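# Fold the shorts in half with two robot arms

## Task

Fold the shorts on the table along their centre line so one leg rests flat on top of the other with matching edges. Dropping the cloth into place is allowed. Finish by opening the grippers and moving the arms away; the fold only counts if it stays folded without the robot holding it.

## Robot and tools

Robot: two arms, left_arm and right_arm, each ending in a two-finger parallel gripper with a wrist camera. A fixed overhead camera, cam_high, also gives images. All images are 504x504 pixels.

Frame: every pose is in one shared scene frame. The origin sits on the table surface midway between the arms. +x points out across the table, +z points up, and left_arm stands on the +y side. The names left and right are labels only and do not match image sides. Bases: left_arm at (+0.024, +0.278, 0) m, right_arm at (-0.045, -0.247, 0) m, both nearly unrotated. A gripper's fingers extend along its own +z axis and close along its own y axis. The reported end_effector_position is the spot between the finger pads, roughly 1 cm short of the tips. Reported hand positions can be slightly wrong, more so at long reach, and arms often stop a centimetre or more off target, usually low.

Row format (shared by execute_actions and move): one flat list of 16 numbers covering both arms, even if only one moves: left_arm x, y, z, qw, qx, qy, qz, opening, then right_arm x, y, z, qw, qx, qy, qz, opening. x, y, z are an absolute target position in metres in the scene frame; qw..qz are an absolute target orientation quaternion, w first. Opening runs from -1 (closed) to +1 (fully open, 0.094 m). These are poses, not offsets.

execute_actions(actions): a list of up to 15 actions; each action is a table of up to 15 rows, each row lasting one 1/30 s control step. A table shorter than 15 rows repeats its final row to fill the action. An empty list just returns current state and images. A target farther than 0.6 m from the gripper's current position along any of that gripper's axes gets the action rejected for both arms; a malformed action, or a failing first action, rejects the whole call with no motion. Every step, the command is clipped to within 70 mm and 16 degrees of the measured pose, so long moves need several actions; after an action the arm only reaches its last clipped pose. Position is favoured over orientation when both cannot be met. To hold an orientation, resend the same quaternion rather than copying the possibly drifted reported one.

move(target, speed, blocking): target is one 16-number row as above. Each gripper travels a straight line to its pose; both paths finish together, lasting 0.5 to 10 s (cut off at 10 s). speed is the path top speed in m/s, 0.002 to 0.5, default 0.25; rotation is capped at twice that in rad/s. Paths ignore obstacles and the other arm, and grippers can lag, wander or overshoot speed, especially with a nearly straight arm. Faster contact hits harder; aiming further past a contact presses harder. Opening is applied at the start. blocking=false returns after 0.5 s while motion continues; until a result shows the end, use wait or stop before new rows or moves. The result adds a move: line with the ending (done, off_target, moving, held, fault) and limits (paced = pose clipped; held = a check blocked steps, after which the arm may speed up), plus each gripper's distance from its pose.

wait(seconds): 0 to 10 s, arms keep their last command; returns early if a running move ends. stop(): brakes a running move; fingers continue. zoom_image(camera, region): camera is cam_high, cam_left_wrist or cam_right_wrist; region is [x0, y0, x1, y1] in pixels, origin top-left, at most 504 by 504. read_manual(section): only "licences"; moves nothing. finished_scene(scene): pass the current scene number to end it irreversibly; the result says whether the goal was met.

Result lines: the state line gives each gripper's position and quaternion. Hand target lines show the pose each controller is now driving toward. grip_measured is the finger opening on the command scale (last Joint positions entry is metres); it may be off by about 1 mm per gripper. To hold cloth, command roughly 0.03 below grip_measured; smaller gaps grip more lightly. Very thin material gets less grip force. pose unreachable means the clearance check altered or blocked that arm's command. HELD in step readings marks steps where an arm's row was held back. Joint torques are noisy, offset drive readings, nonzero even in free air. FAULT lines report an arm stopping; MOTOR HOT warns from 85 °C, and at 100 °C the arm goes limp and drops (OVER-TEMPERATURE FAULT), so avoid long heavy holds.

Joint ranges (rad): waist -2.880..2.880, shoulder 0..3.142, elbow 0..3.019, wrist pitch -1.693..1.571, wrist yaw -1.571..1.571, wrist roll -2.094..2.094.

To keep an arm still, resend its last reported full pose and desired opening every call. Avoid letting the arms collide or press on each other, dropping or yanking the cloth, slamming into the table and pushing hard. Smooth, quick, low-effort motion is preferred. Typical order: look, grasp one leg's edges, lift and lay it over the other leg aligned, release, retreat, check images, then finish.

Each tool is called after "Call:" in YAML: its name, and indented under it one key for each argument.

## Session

Call:
execute_actions:
  actions: []

Scene clock: 0.00 s.
left_arm: end_effector_position=(+0.0654, +0.8431, +0.2684) grip_measured=+1.000 end_effector_quat_wxyz=(-0.272, -0.357, +0.849, +0.281) | right_arm: end_effector_position=(+0.0800, -0.4145, +0.2207) grip_measured=+1.000 end_effector_quat_wxyz=(+0.250, +0.113, +0.960, -0.051)
Joint positions: left_arm=[ 1.317  1.732  1.648 -1.371 -0.797  0.533  0.094] | right_arm=[-1.297  0.592  0.703 -1.362 -0.412 -0.964  0.094]
Joint velocities: left_arm=[ 0.005 -0.015 -0.012 -0.017 -0.007 -0.022  0.   ] | right_arm=[-0.015  0.005 -0.012  0.002  0.022 -0.037  0.   ]
Joint torques (N m, as the arm reports them, + toward a larger angle): no reading
Motor temperatures (°C, as the motors report them): left_arm=[22 21 23 21 22 20] | right_arm=[19 24 25 20 19 21]
Hand target (left_arm): +0.067, +0.849, +0.279; -0.264, -0.362, +0.846, +0.291
Hand target (right_arm): +0.082, -0.420, +0.234; +0.256, +0.109, +0.958, -0.064

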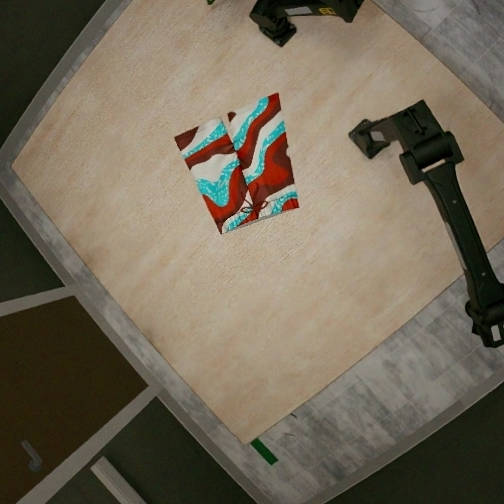

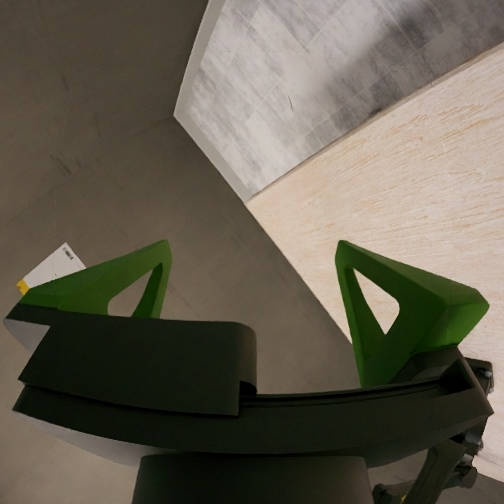

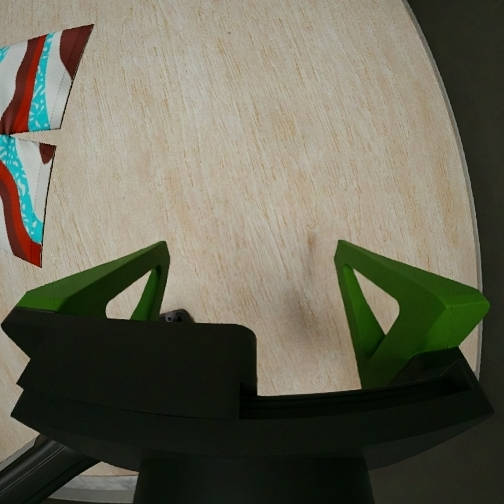

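Call:
move:
  target: [0.287,0.043,0.06,0,-0.477,0.879,0,1,0.445,-0.193,0.05,0,0.783,0.622,0,1]
  speed: 0.35

action 0: the call puts the target (left_arm/x, left_arm/y, left_arm/z) 0.710 m from left_arm's end_effector_position in the last result along the gripper's own y axis as it stood there; a target may be at most 0.6 m away along each of those axes, so nothing of the call was run and nothing moved. Command a nearer target, and go on from there in a later call.

Call:
move:
  target: [0.25,0.45,0.15,0,-0.477,0.879,0,1,0.30,-0.28,0.12,0,0.783,0.622,0,1]
  speed: 0.4

Call:
move:
  target: [0.287,0.043,0.06,0,-0.477,0.879,0,1,0.445,-0.193,0.05,0,0.783,0.622,0,1]
  speed: 0.35

Scene clock: 4.20 s.
left_arm: end_effector_position=(+0.2570, +0.4551, +0.1460) grip_measured=+1.000 end_effector_quat_wxyz=(-0.004, -0.471, +0.882, -0.006) | right_arm: end_effector_position=(+0.2683, -0.2798, +0.1063) grip_measured=+1.000 end_effector_quat_wxyz=(-0.017, +0.781, +0.624, -0.034)
Joint positions: left_arm=[ 0.694  1.151  0.853 -1.282  0.011 -0.324  0.094] | right_arm=[-0.125  1.302  0.864 -1.204  0.022  1.702  0.094]
Joint velocities: left_arm=[-0.005  0.005 -0.012  0.007  0.022  0.037  0.   ] | right_arm=[ 0.005 -0.005 -0.002  0.002  0.037 -0.007  0.   ]
Joint torques (N m, as the arm reports them, + toward a larger angle): left_arm=[ 0.42 -7.82  8.24  1.16  0.04 -0.01] | right_arm=[  1.54 -10.65  12.89   0.47  -0.01   0.05]
Motor temperatures (°C, as the motors report them): left_arm=[22 22 24 21 22 20] | right_arm=[19 24 27 20 19 21]
Hand target (left_arm): +0.258, +0.455, +0.146; +0.004, -0.477, +0.879, -0.005
Hand target (right_arm): +0.291, -0.280, +0.122; +0.004, +0.783, +0.622, -0.012
Off the commanded pose (left_arm): 0.010 m, 1 deg.
Off the commanded pose (right_arm): 0.035 m, 4 deg.
move: off_target (right_arm)

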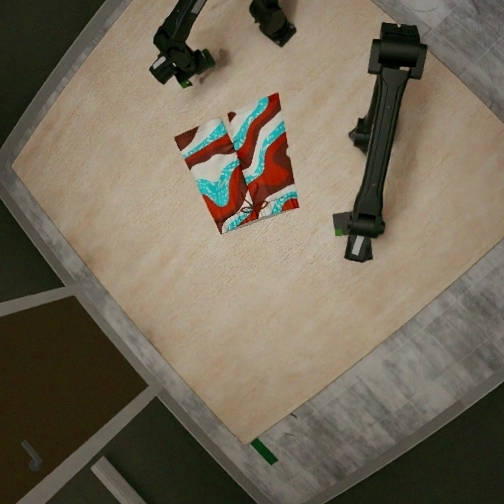

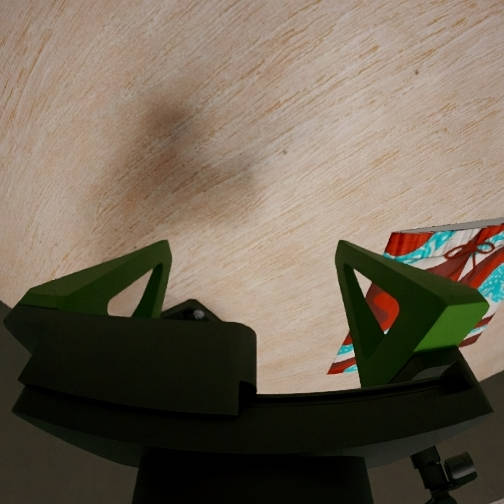

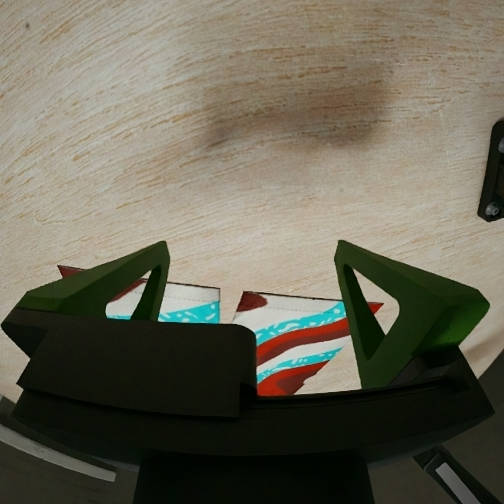

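Scene clock: 6.10 s.
left_arm: end_effector_position=(+0.2790, +0.0541, +0.0502) grip_measured=+1.000 end_effector_quat_wxyz=(-0.012, -0.469, +0.883, +0.007) | right_arm: end_effector_position=(+0.4209, -0.1962, +0.0392) grip_measured=+1.000 end_effector_quat_wxyz=(-0.010, +0.781, +0.624, -0.023)
Joint positions: left_arm=[-0.675  1.419  0.808 -0.981  0.017 -1.688  0.094] | right_arm=[ 0.079  1.756  1.189 -1.052  0.008  1.904  0.094]
Joint velocities: left_arm=[ 0.005 -0.005  0.002  0.022  0.066  0.051  0.   ] | right_arm=[-0.015 -0.005 -0.027  0.002  0.081 -0.022  0.   ]
Joint torques (N m, as the arm reports them, + toward a larger angle): left_arm=[ 0.92 -9.29 10.7   0.78 -0.16 -0.02] | right_arm=[  0.86 -17.28  12.06   0.55  -0.18   0.06]
Motor temperatures (°C, as the motors report them): left_arm=[22 22 25 21 22 20] | right_arm=[19 24 27 20 19 21]
Hand target (left_arm): +0.296, +0.042, +0.061; -0.003, -0.477, +0.879, -0.013
Hand target (right_arm): +0.442, -0.192, +0.050; +0.002, +0.783, +0.622, -0.001
Off the commanded pose (left_arm): 0.017 m, 2 deg.
Off the commanded pose (right_arm): 0.027 m, 3 deg.
move: off_target (left_arm, right_arm)

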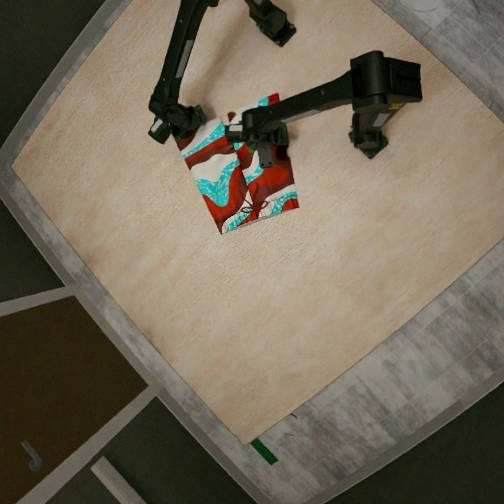

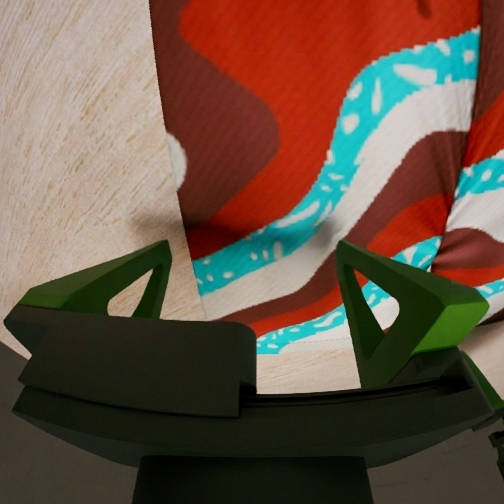

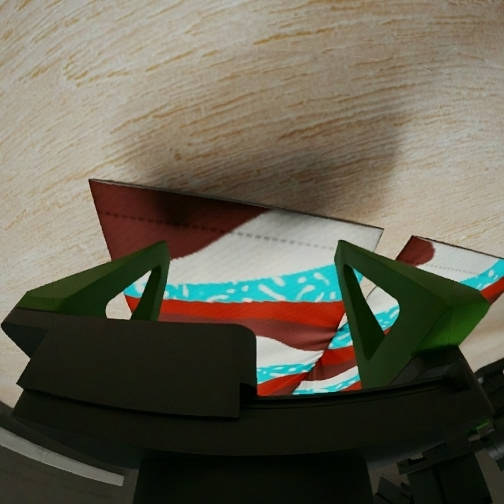

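Call:
move:
  target: [0.30,0.136,0.05,0,-0.477,0.879,0,1,0.445,-0.175,0.04,0,0.783,0.622,0,1]
  speed: 0.12

Call:
move:
  target: [0.30,0.136,0.008,0,-0.477,0.879,0,1,0.445,-0.175,-0.002,0,0.783,0.622,0,1]
  speed: 0.05

Call:
move:
  target: [0.30,0.136,0.008,0,-0.477,0.879,0,-1,0.445,-0.175,-0.002,0,0.783,0.622,0,1]
  speed: 0.05

Scene clock: 7.93 s.
left_arm: end_effector_position=(+0.2975, +0.1363, +0.0489) grip_measured=+1.000 end_effector_quat_wxyz=(-0.003, -0.482, +0.876, +0.009) | right_arm: end_effector_position=(+0.4214, -0.1817, +0.0315) grip_measured=+1.000 end_effector_quat_wxyz=(-0.011, +0.782, +0.623, -0.023)
Joint positions: left_arm=[-0.444  1.338  0.724 -0.976 -0.004 -1.487  0.094] | right_arm=[ 0.109  1.773  1.189 -1.036  0.005  1.936  0.094]
Joint velocities: left_arm=[-0.015  0.015 -0.012 -0.002 -0.022  0.051  0.   ] | right_arm=[ 0.005 -0.005  0.012 -0.002  0.037 -0.022  0.   ]
Joint torques (N m, as the arm reports them, + toward a larger angle): left_arm=[ 0.88 -9.38  6.84  1.05 -0.08  0.22] | right_arm=[  1.63 -17.54  11.81   0.65  -0.21   0.05]
Motor temperatures (°C, as the motors report them): left_arm=[22 22 25 21 22 20] | right_arm=[19 24 28 20 19 21]
Hand target (left_arm): +0.299, +0.137, +0.050; +0.002, -0.477, +0.879, +0.002
Hand target (right_arm): +0.444, -0.175, +0.040; +0.000, +0.783, +0.622, -0.000
Off the commanded pose (left_arm): 0.003 m, 1 deg.
Off the commanded pose (right_arm): 0.026 m, 3 deg.
move: off_target (right_arm)

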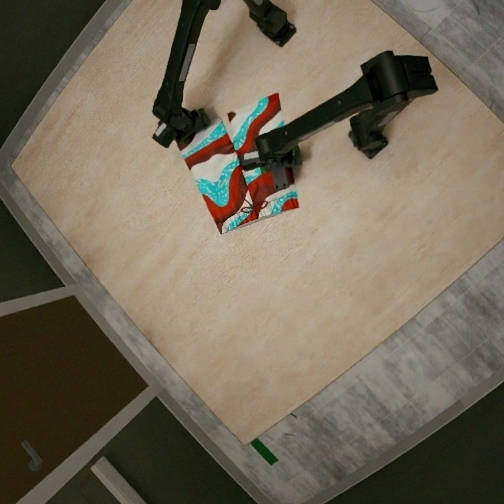

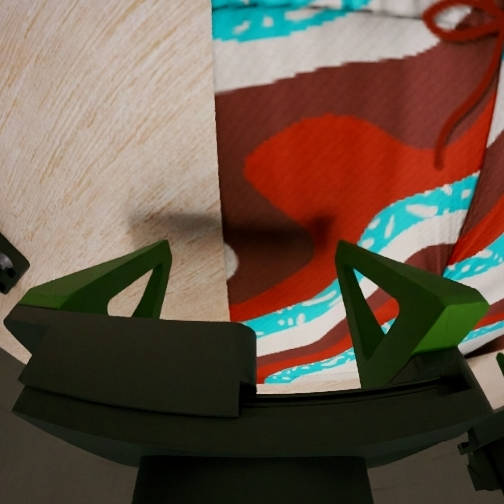

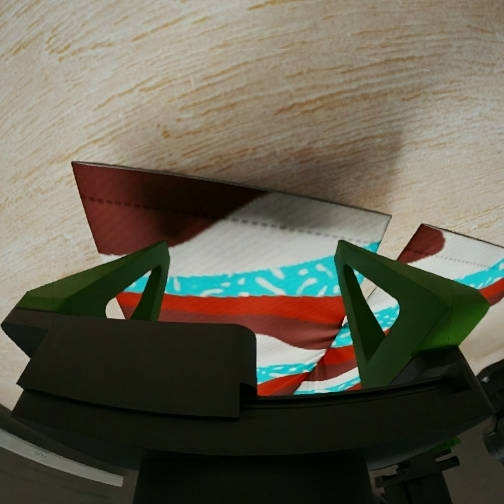

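Scene clock: 9.00 s.
left_arm: end_effector_position=(+0.3018, +0.1338, +0.0164) grip_measured=+1.000 end_effector_quat_wxyz=(+0.003, -0.481, +0.877, -0.002) | right_arm: end_effector_position=(+0.4371, -0.1794, +0.0097) grip_measured=+1.000 end_effector_quat_wxyz=(-0.001, +0.782, +0.623, -0.006)
Joint positions: left_arm=[-0.444  1.402  0.678 -0.84  -0.003 -1.484  0.094] | right_arm=[ 0.109  1.819  1.189 -0.951  0.005  1.938  0.094]
Joint velocities: left_arm=[-0.005 -0.005  0.012  0.007 -0.007 -0.022  0.   ] | right_arm=[-0.005 -0.005  0.007 -0.012  0.081  0.007  0.   ]
Joint torques (N m, as the arm reports them, + toward a larger angle): left_arm=[ 1.09 -7.22  6.07  1.32  0.11  0.24] | right_arm=[  1.47 -15.71   8.62   1.33  -0.22   0.05]
Motor temperatures (°C, as the motors report them): left_arm=[22 22 25 21 22 20] | right_arm=[19 24 28 20 19 21]
Hand target (left_arm): +0.300, +0.136, +0.009; -0.000, -0.477, +0.879, -0.000
Hand target (right_arm): +0.444, -0.175, -0.002; +0.000, +0.783, +0.622, +0.000
Off the commanded pose (left_arm): 0.009 m, 1 deg.
Off the commanded pose (right_arm): 0.015 m, 1 deg.
move: off_target (right_arm)

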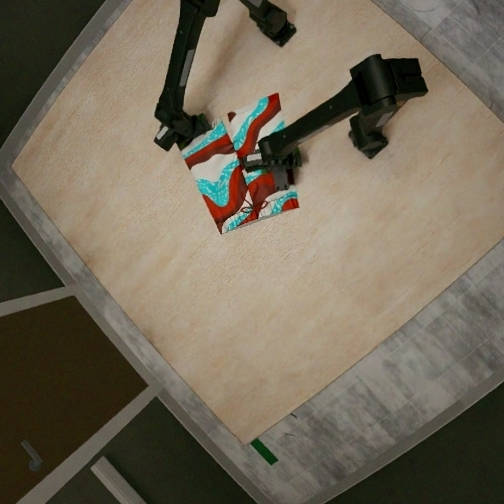

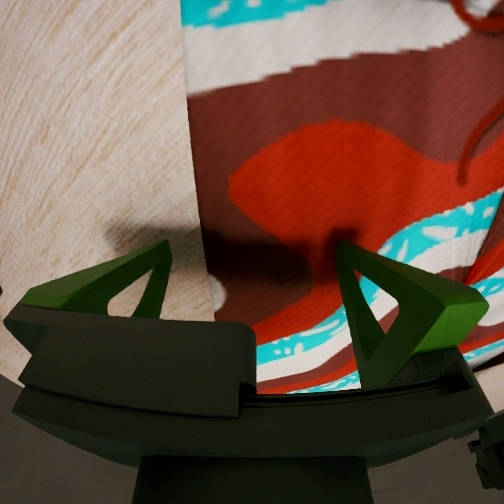

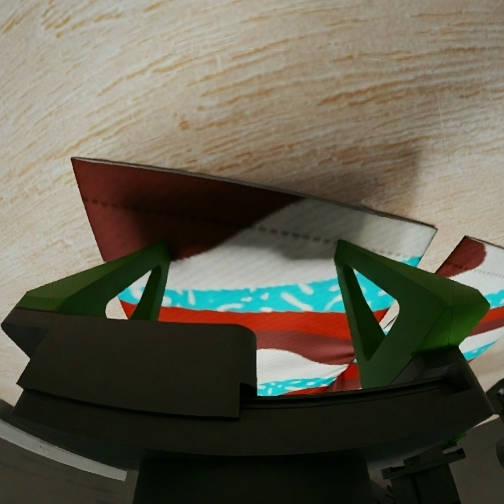

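Scene clock: 9.70 s.
left_arm: end_effector_position=(+0.3025, +0.1334, +0.0163) grip_measured=-0.992 end_effector_quat_wxyz=(+0.004, -0.480, +0.877, -0.003) | right_arm: end_effector_position=(+0.4372, -0.1794, +0.0099) grip_measured=+1.000 end_effector_quat_wxyz=(-0.001, +0.782, +0.623, -0.006)
Joint positions: left_arm=[-0.444  1.402  0.678 -0.837 -0.003 -1.483  0.   ] | right_arm=[ 0.109  1.819  1.189 -0.951  0.005  1.938  0.094]
Joint velocities: left_arm=[ 0.005 -0.005  0.007  0.017 -0.081 -0.037  0.   ] | right_arm=[ 0.005 -0.005 -0.002  0.012  0.022 -0.081  0.   ]
Joint torques (N m, as the arm reports them, + toward a larger angle): left_arm=[ 1.06 -7.4   5.94  1.25  0.1   0.23] | right_arm=[  1.62 -16.2    8.62   1.27  -0.23   0.06]
Motor temperatures (°C, as the motors report them): left_arm=[22 22 25 21 22 20] | right_arm=[19 24 28 20 19 21]
Hand target (left_arm): +0.300, +0.136, +0.008; +0.000, -0.477, +0.879, +0.000
Hand target (right_arm): +0.444, -0.175, -0.002; -0.000, +0.783, +0.622, -0.000
Off the commanded pose (left_arm): 0.009 m, 1 deg.
Off the commanded pose (right_arm): 0.015 m, 1 deg.
move: off_target (right_arm)

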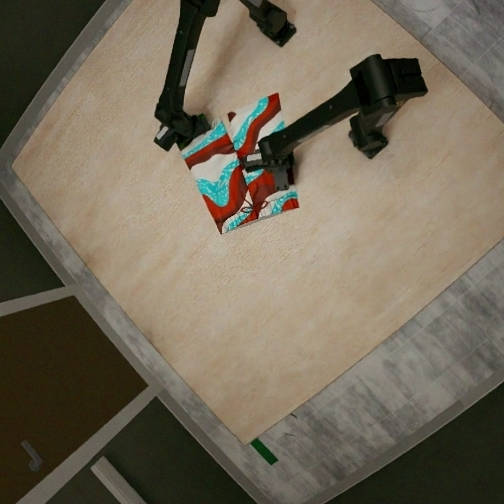

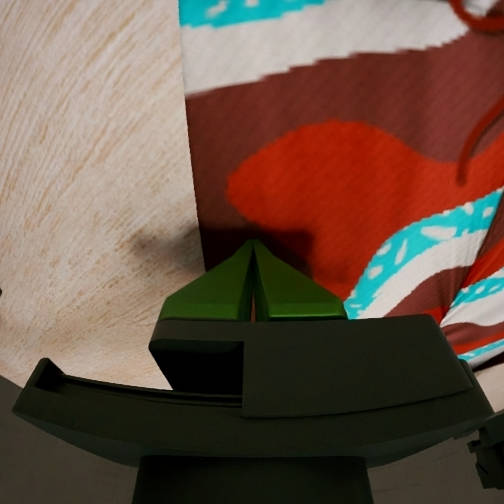

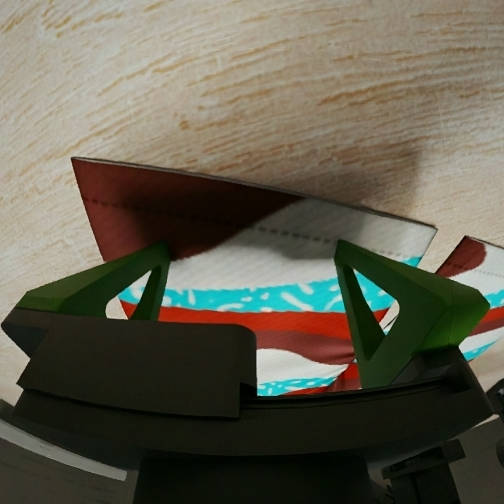

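Call:
move:
  target: [0.30,0.136,0.05,0.0291,-0.476,0.877,-0.0537,-1,0.445,-0.175,-0.002,0,0.783,0.622,0,1]
  speed: 0.08

Call:
move:
  target: [0.296,0.139,0.045,0.0291,-0.476,0.877,-0.0537,0.4,0.445,-0.175,-0.002,0,0.783,0.622,0,1]
  speed: 0.08

Call:
move:
  target: [0.296,0.139,0.006,0.0291,-0.476,0.877,-0.0537,0.4,0.445,-0.175,-0.002,0,0.783,0.622,0,1]
  speed: 0.05

Call:
move:
  target: [0.296,0.139,0.006,0.0291,-0.476,0.877,-0.0537,-1,0.445,-0.175,-0.002,0,0.783,0.622,0,1]
  speed: 0.05

Scene clock: 11.37 s.
left_arm: end_effector_position=(+0.3033, +0.1310, +0.0514) grip_measured=-0.992 end_effector_quat_wxyz=(+0.033, -0.477, +0.876, -0.057) | right_arm: end_effector_position=(+0.4372, -0.1794, +0.0099) grip_measured=+1.000 end_effector_quat_wxyz=(-0.001, +0.782, +0.623, -0.006)
Joint positions: left_arm=[-0.443  1.255  0.652 -0.837  0.009 -1.478  0.   ] | right_arm=[ 0.109  1.819  1.189 -0.951  0.005  1.938  0.094]
Joint velocities: left_arm=[-0.005 -0.015  0.002 -0.007 -0.022  0.022  0.   ] | right_arm=[-0.005 -0.005 -0.012  0.007 -0.095 -0.037  0.   ]
Joint torques (N m, as the arm reports them, + toward a larger angle): left_arm=[ 1.51 -8.    7.1   0.53  0.12  0.26] | right_arm=[  1.41 -16.3    8.66   1.32  -0.21   0.05]
Motor temperatures (°C, as the motors report them): left_arm=[22 22 25 21 22 20] | right_arm=[19 25 28 20 19 21]
Hand target (left_arm): +0.300, +0.136, +0.050; +0.029, -0.477, +0.877, -0.054
Hand target (right_arm): +0.444, -0.175, -0.002; -0.000, +0.783, +0.622, -0.000
Off the commanded pose (left_arm): 0.006 m, 1 deg.
Off the commanded pose (right_arm): 0.015 m, 1 deg.
move: off_target (right_arm)

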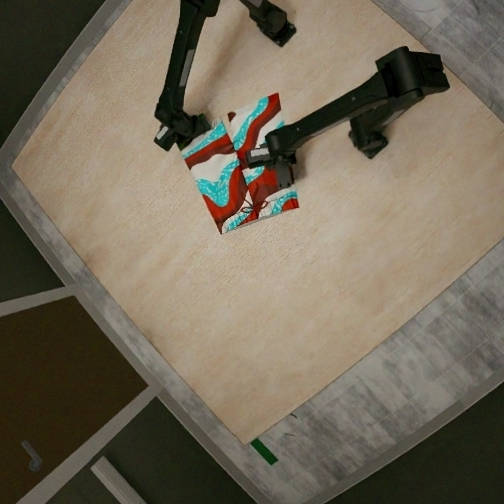

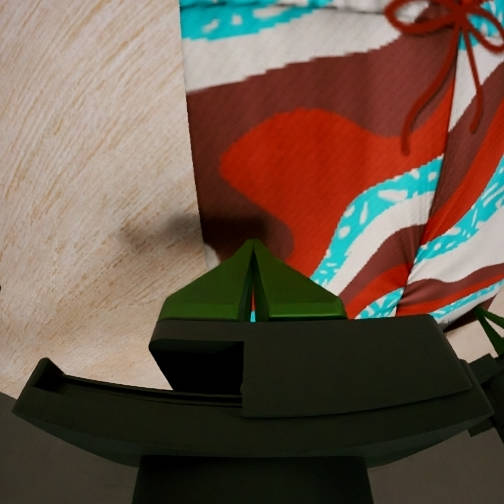

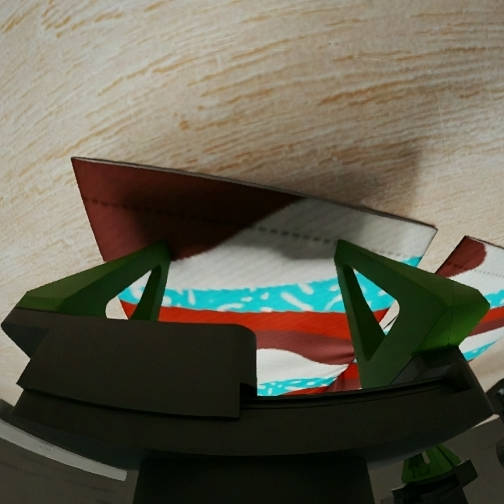

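Scene clock: 12.10 s.
left_arm: end_effector_position=(+0.2950, +0.1361, +0.0442) grip_measured=+0.397 end_effector_quat_wxyz=(+0.027, -0.477, +0.877, -0.049) | right_arm: end_effector_position=(+0.4372, -0.1794, +0.0099) grip_measured=+1.000 end_effector_quat_wxyz=(-0.001, +0.782, +0.623, -0.006)
Joint positions: left_arm=[-0.44   1.255  0.631 -0.837  0.01  -1.474  0.066] | right_arm=[ 0.109  1.819  1.189 -0.951  0.005  1.938  0.094]
Joint velocities: left_arm=[ 0.005 -0.015 -0.002 -0.017 -0.007  0.051  0.   ] | right_arm=[-0.005 -0.015 -0.007  0.002  0.081  0.007  0.   ]
Joint torques (N m, as the arm reports them, + toward a larger angle): left_arm=[ 1.64 -8.07  7.17  1.04  0.12  0.24] | right_arm=[  1.32 -16.26   8.73   1.29  -0.2    0.03]
Motor temperatures (°C, as the motors report them): left_arm=[22 22 25 21 22 20] | right_arm=[19 25 28 20 19 21]
Hand target (left_arm): +0.296, +0.139, +0.045; +0.029, -0.476, +0.877, -0.053
Hand target (right_arm): +0.444, -0.175, -0.002; -0.000, +0.783, +0.622, -0.000
Off the commanded pose (left_arm): 0.003 m, 1 deg.
Off the commanded pose (right_arm): 0.015 m, 1 deg.
move: off_target (right_arm)

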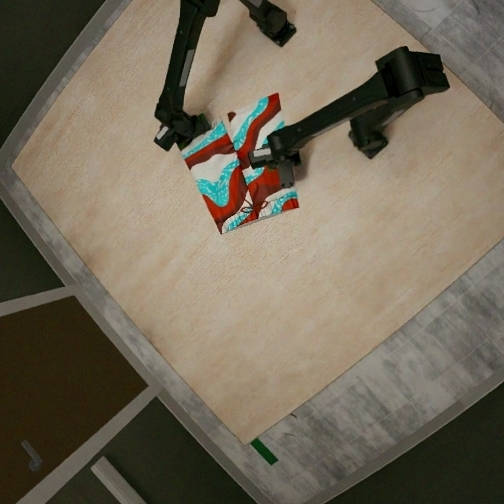

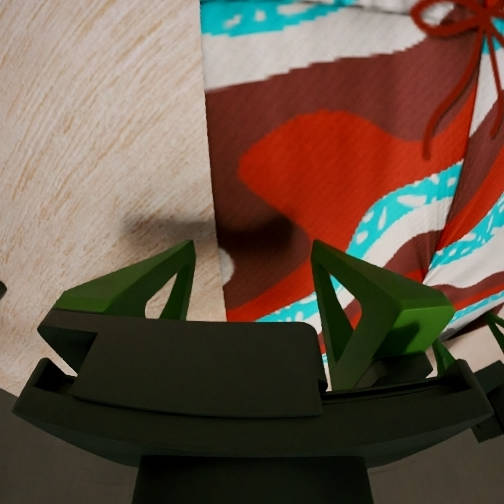

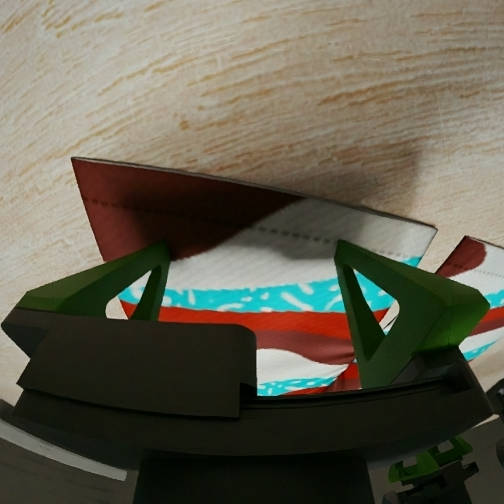

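Scene clock: 13.10 s.
left_arm: end_effector_position=(+0.2969, +0.1351, +0.0166) grip_measured=+0.397 end_effector_quat_wxyz=(+0.032, -0.477, +0.877, -0.055) | right_arm: end_effector_position=(+0.4372, -0.1794, +0.0099) grip_measured=+1.000 end_effector_quat_wxyz=(-0.001, +0.782, +0.623, -0.006)
Joint positions: left_arm=[-0.44   1.313  0.588 -0.718  0.01  -1.474  0.066] | right_arm=[ 0.109  1.819  1.189 -0.951  0.005  1.938  0.094]
Joint velocities: left_arm=[ 0.005 -0.005 -0.012 -0.017 -0.11  -0.022 -0.001] | right_arm=[-0.015  0.005  0.007  0.012 -0.022  0.022  0.   ]
Joint torques (N m, as the arm reports them, + toward a larger angle): left_arm=[ 1.56 -5.57  5.95  1.89  0.12  0.24] | right_arm=[  1.63 -16.22   8.62   1.25  -0.21   0.04]
Motor temperatures (°C, as the motors report them): left_arm=[22 22 25 21 22 20] | right_arm=[19 25 28 20 19 21]
Hand target (left_arm): +0.296, +0.139, +0.007; +0.029, -0.476, +0.877, -0.054
Hand target (right_arm): +0.444, -0.175, -0.002; -0.000, +0.783, +0.622, -0.000
Off the commanded pose (left_arm): 0.011 m, 0 deg.
Off the commanded pose (right_arm): 0.015 m, 1 deg.
move: off_target (left_arm, right_arm)

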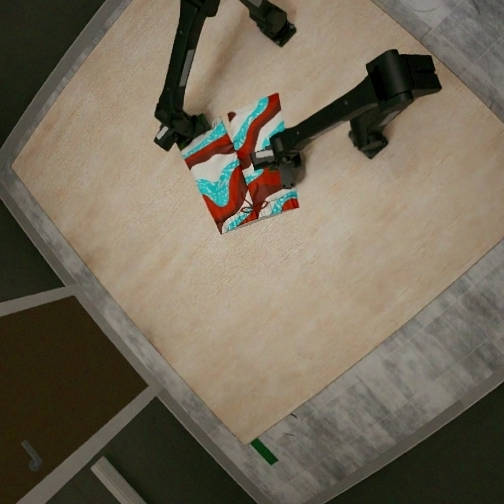

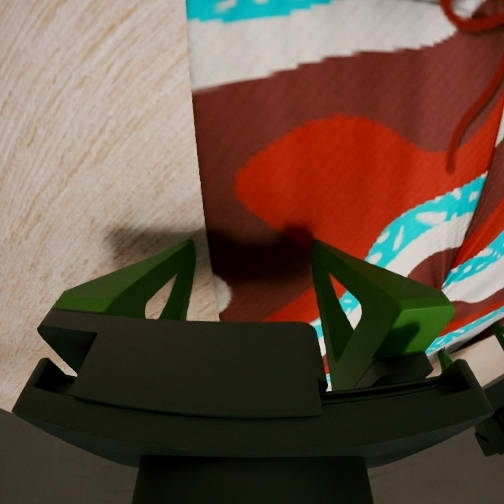

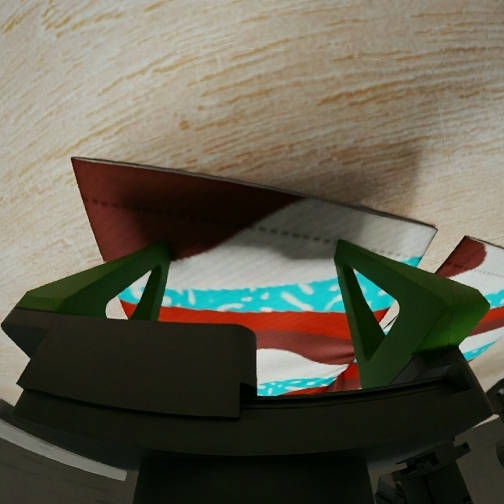

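Scene clock: 13.80 s.
left_arm: end_effector_position=(+0.3022, +0.1318, +0.0195) grip_measured=-0.967 end_effector_quat_wxyz=(+0.037, -0.476, +0.876, -0.066) | right_arm: end_effector_position=(+0.4374, -0.1792, +0.0099) grip_measured=+1.000 end_effector_quat_wxyz=(-0.001, +0.782, +0.623, -0.005)
Joint positions: left_arm=[-0.44   1.31   0.592 -0.702  0.013 -1.474  0.002] | right_arm=[ 0.109  1.819  1.189 -0.95   0.004  1.938  0.094]
Joint velocities: left_arm=[-0.005 -0.005 -0.007 -0.002  0.066  0.095 -0.   ] | right_arm=[-0.015 -0.005 -0.002  0.002 -0.007 -0.051  0.   ]
Joint torques (N m, as the arm reports them, + toward a larger angle): left_arm=[ 1.55 -5.53  5.66  1.36 -0.01  0.24] | right_arm=[  1.73 -15.71   8.71   1.26  -0.21   0.05]
Motor temperatures (°C, as the motors report them): left_arm=[22 22 25 21 22 20] | right_arm=[19 25 28 20 19 21]
Hand target (left_arm): +0.295, +0.139, +0.007; +0.029, -0.476, +0.877, -0.053
Hand target (right_arm): +0.444, -0.175, -0.002; +0.000, +0.783, +0.622, -0.000
Off the commanded pose (left_arm): 0.017 m, 2 deg.
Off the commanded pose (right_arm): 0.015 m, 1 deg.
move: off_target (left_arm, right_arm)

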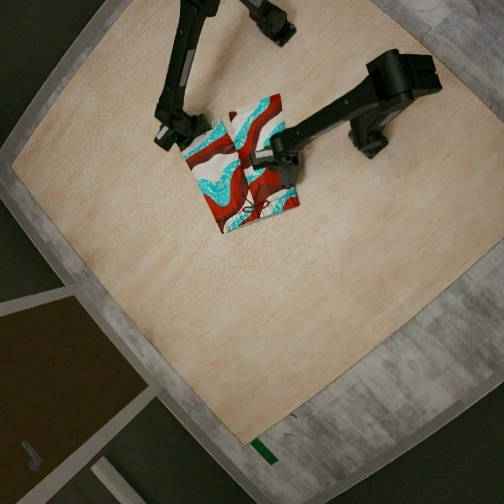

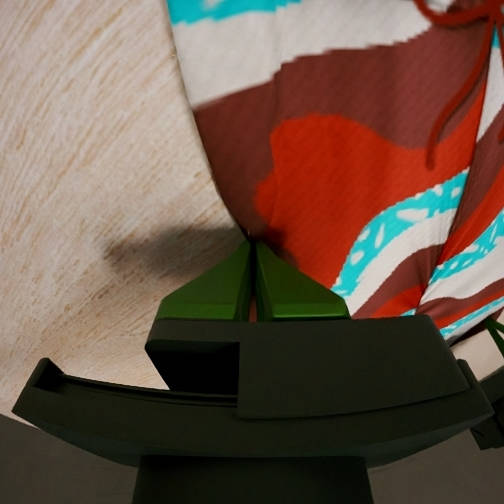

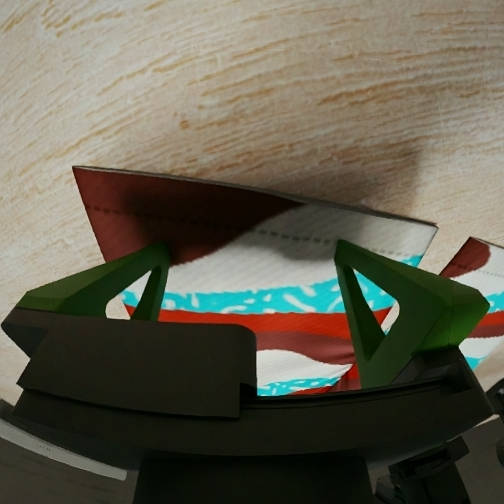

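Call:
move:
  target: [0.37,0.10,0.14,0,-0.477,0.879,0,-1,0.445,-0.175,-0.002,0,0.783,0.622,0,1]
  speed: 0.15

Call:
move:
  target: [0.52,0.023,0.15,0,-0.477,0.879,0,-1,0.445,-0.175,-0.002,0,0.783,0.622,0,1]
  speed: 0.15

Call:
move:
  target: [0.60,-0.02,0.05,0,-0.477,0.879,0,-1,0.445,-0.175,-0.002,0,0.783,0.622,0,1]
  speed: 0.12

Scene clock: 16.00 s.
left_arm: end_effector_position=(+0.3543, +0.1069, +0.1277) grip_measured=-0.967 end_effector_quat_wxyz=(-0.007, -0.478, +0.878, +0.008) | right_arm: end_effector_position=(+0.4375, -0.1792, +0.0099) grip_measured=+1.000 end_effector_quat_wxyz=(-0.001, +0.782, +0.623, -0.005)
Joint positions: left_arm=[-0.44   1.395  1.015 -1.212  0.003 -1.474  0.002] | right_arm=[ 0.109  1.819  1.189 -0.949  0.004  1.938  0.094]
Joint velocities: left_arm=[ 0.005  0.015  0.022 -0.027 -0.037  0.007  0.   ] | right_arm=[-0.005  0.005 -0.007 -0.017  0.037 -0.066  0.   ]
Joint torques (N m, as the arm reports them, + toward a larger angle): left_arm=[ 1.02 -9.58 12.22  0.08 -0.16  0.18] | right_arm=[  1.53 -16.06   8.59   1.25  -0.18   0.05]
Motor temperatures (°C, as the motors report them): left_arm=[22 22 25 21 22 20] | right_arm=[19 25 28 20 19 21]
Hand target (left_arm): +0.369, +0.102, +0.140; +0.000, -0.477, +0.879, -0.000
Hand target (right_arm): +0.444, -0.175, -0.002; -0.000, +0.783, +0.622, -0.000
Off the commanded pose (left_arm): 0.021 m, 1 deg.
Off the commanded pose (right_arm): 0.015 m, 1 deg.
move: off_target (left_arm, right_arm)

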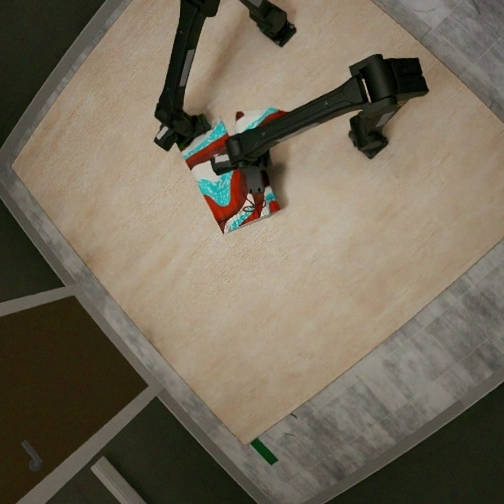

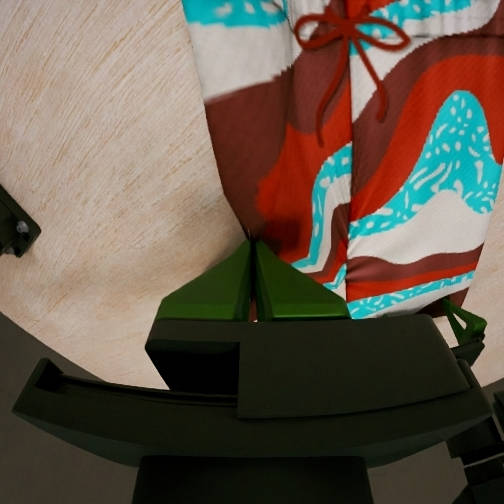

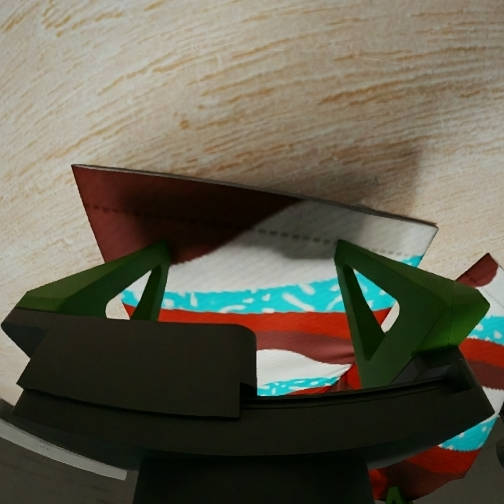

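Scene clock: 17.70 s.
left_arm: end_effector_position=(+0.5037, +0.0300, +0.1369) grip_measured=-0.967 end_effector_quat_wxyz=(-0.010, -0.478, +0.878, +0.014) | right_arm: end_effector_position=(+0.4375, -0.1792, +0.0099) grip_measured=+1.000 end_effector_quat_wxyz=(-0.001, +0.782, +0.623, -0.005)
Joint positions: left_arm=[-0.44   1.815  1.554 -1.343  0.001 -1.474  0.002] | right_arm=[ 0.109  1.819  1.189 -0.949  0.004  1.938  0.094]
Joint velocities: left_arm=[-0.015 -0.005  0.007 -0.017 -0.007 -0.081 -0.   ] | right_arm=[-0.005 -0.015 -0.012 -0.002 -0.007  0.007  0.   ]
Joint torques (N m, as the arm reports them, + toward a larger angle): left_arm=[  1.3  -16.94  13.24   0.07  -0.11   0.19] | right_arm=[  1.3  -15.94   8.62   1.24  -0.21   0.05]
Motor temperatures (°C, as the motors report them): left_arm=[22 22 26 21 22 20] | right_arm=[19 25 28 20 19 21]
Hand target (left_arm): +0.520, +0.026, +0.153; +0.000, -0.477, +0.879, -0.000
Hand target (right_arm): +0.444, -0.175, -0.002; -0.000, +0.783, +0.622, -0.000
Off the commanded pose (left_arm): 0.022 m, 2 deg.
Off the commanded pose (right_arm): 0.015 m, 1 deg.
move: off_target (left_arm, right_arm)

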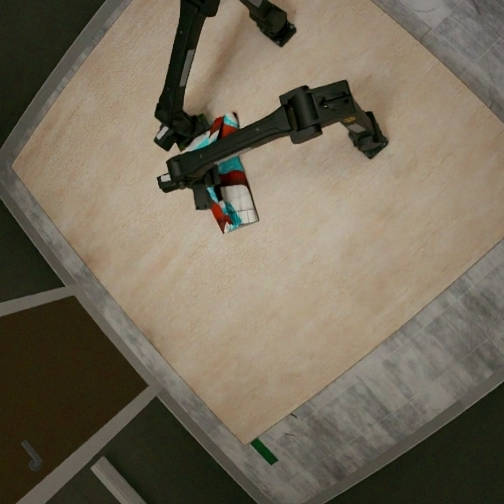

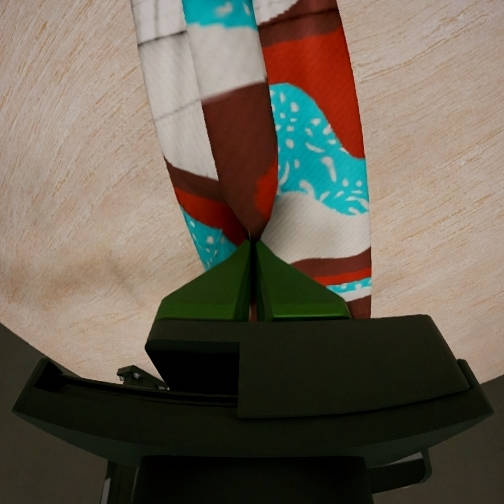

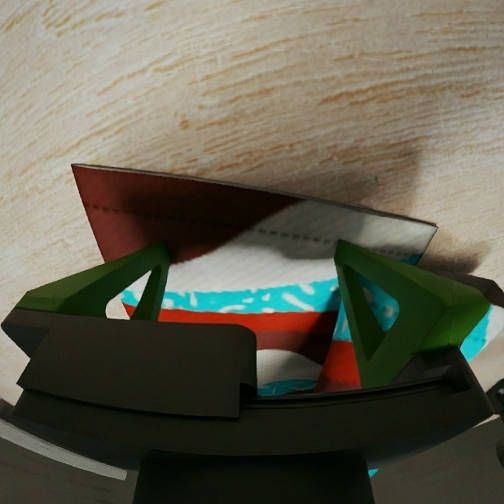

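Scene clock: 19.33 s.
left_arm: end_effector_position=(+0.5795, -0.0092, +0.0424) grip_measured=-0.967 end_effector_quat_wxyz=(-0.016, -0.478, +0.878, +0.022) | right_arm: end_effector_position=(+0.4376, -0.1792, +0.0099) grip_measured=+1.000 end_effector_quat_wxyz=(-0.001, +0.782, +0.623, -0.005)
Joint positions: left_arm=[-0.44   2.126  1.782 -1.281  0.001 -1.474  0.002] | right_arm=[ 0.109  1.819  1.189 -0.949  0.004  1.938  0.094]
Joint velocities: left_arm=[-0.005  0.005 -0.012  0.007  0.007  0.007 -0.001] | right_arm=[-0.005 -0.015 -0.002 -0.007  0.022  0.022  0.   ]
Joint torques (N m, as the arm reports them, + toward a larger angle): left_arm=[  0.87 -20.21  12.79   1.06  -0.1    0.14] | right_arm=[  1.46 -15.98   8.64   1.15  -0.18   0.07]
Motor temperatures (°C, as the motors report them): left_arm=[22 23 27 21 22 20] | right_arm=[19 25 28 20 19 21]
Hand target (left_arm): +0.601, -0.018, +0.052; +0.000, -0.477, +0.879, -0.000
Hand target (right_arm): +0.444, -0.175, -0.002; -0.000, +0.783, +0.622, -0.000
Off the commanded pose (left_arm): 0.024 m, 3 deg.
Off the commanded pose (right_arm): 0.015 m, 1 deg.
move: off_target (left_arm, right_arm)

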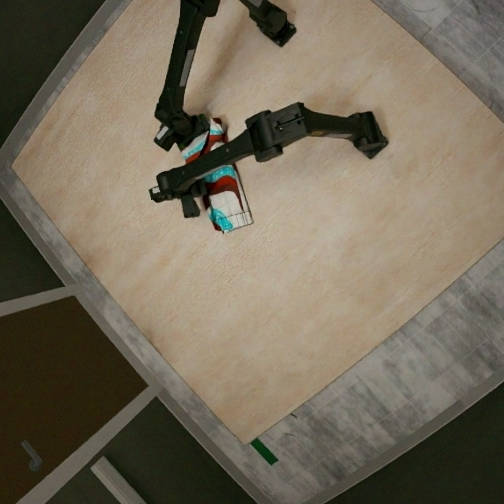

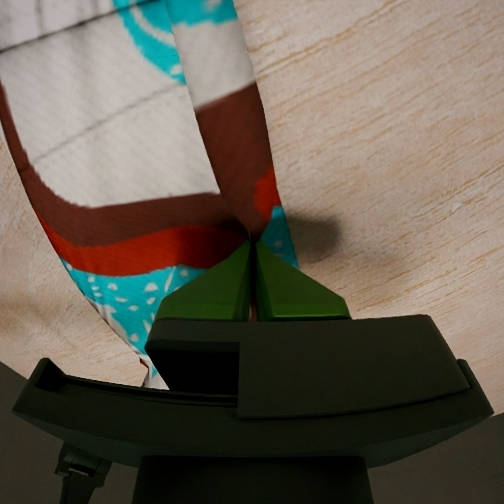

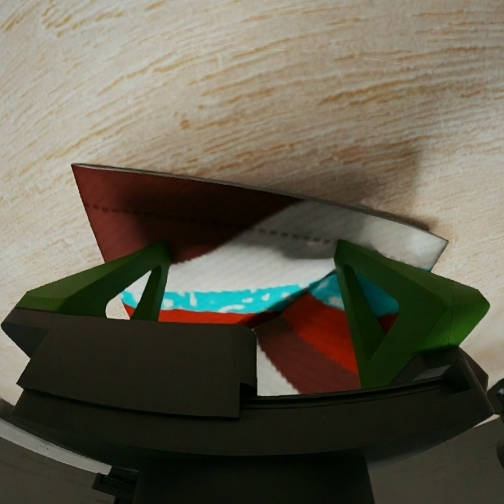

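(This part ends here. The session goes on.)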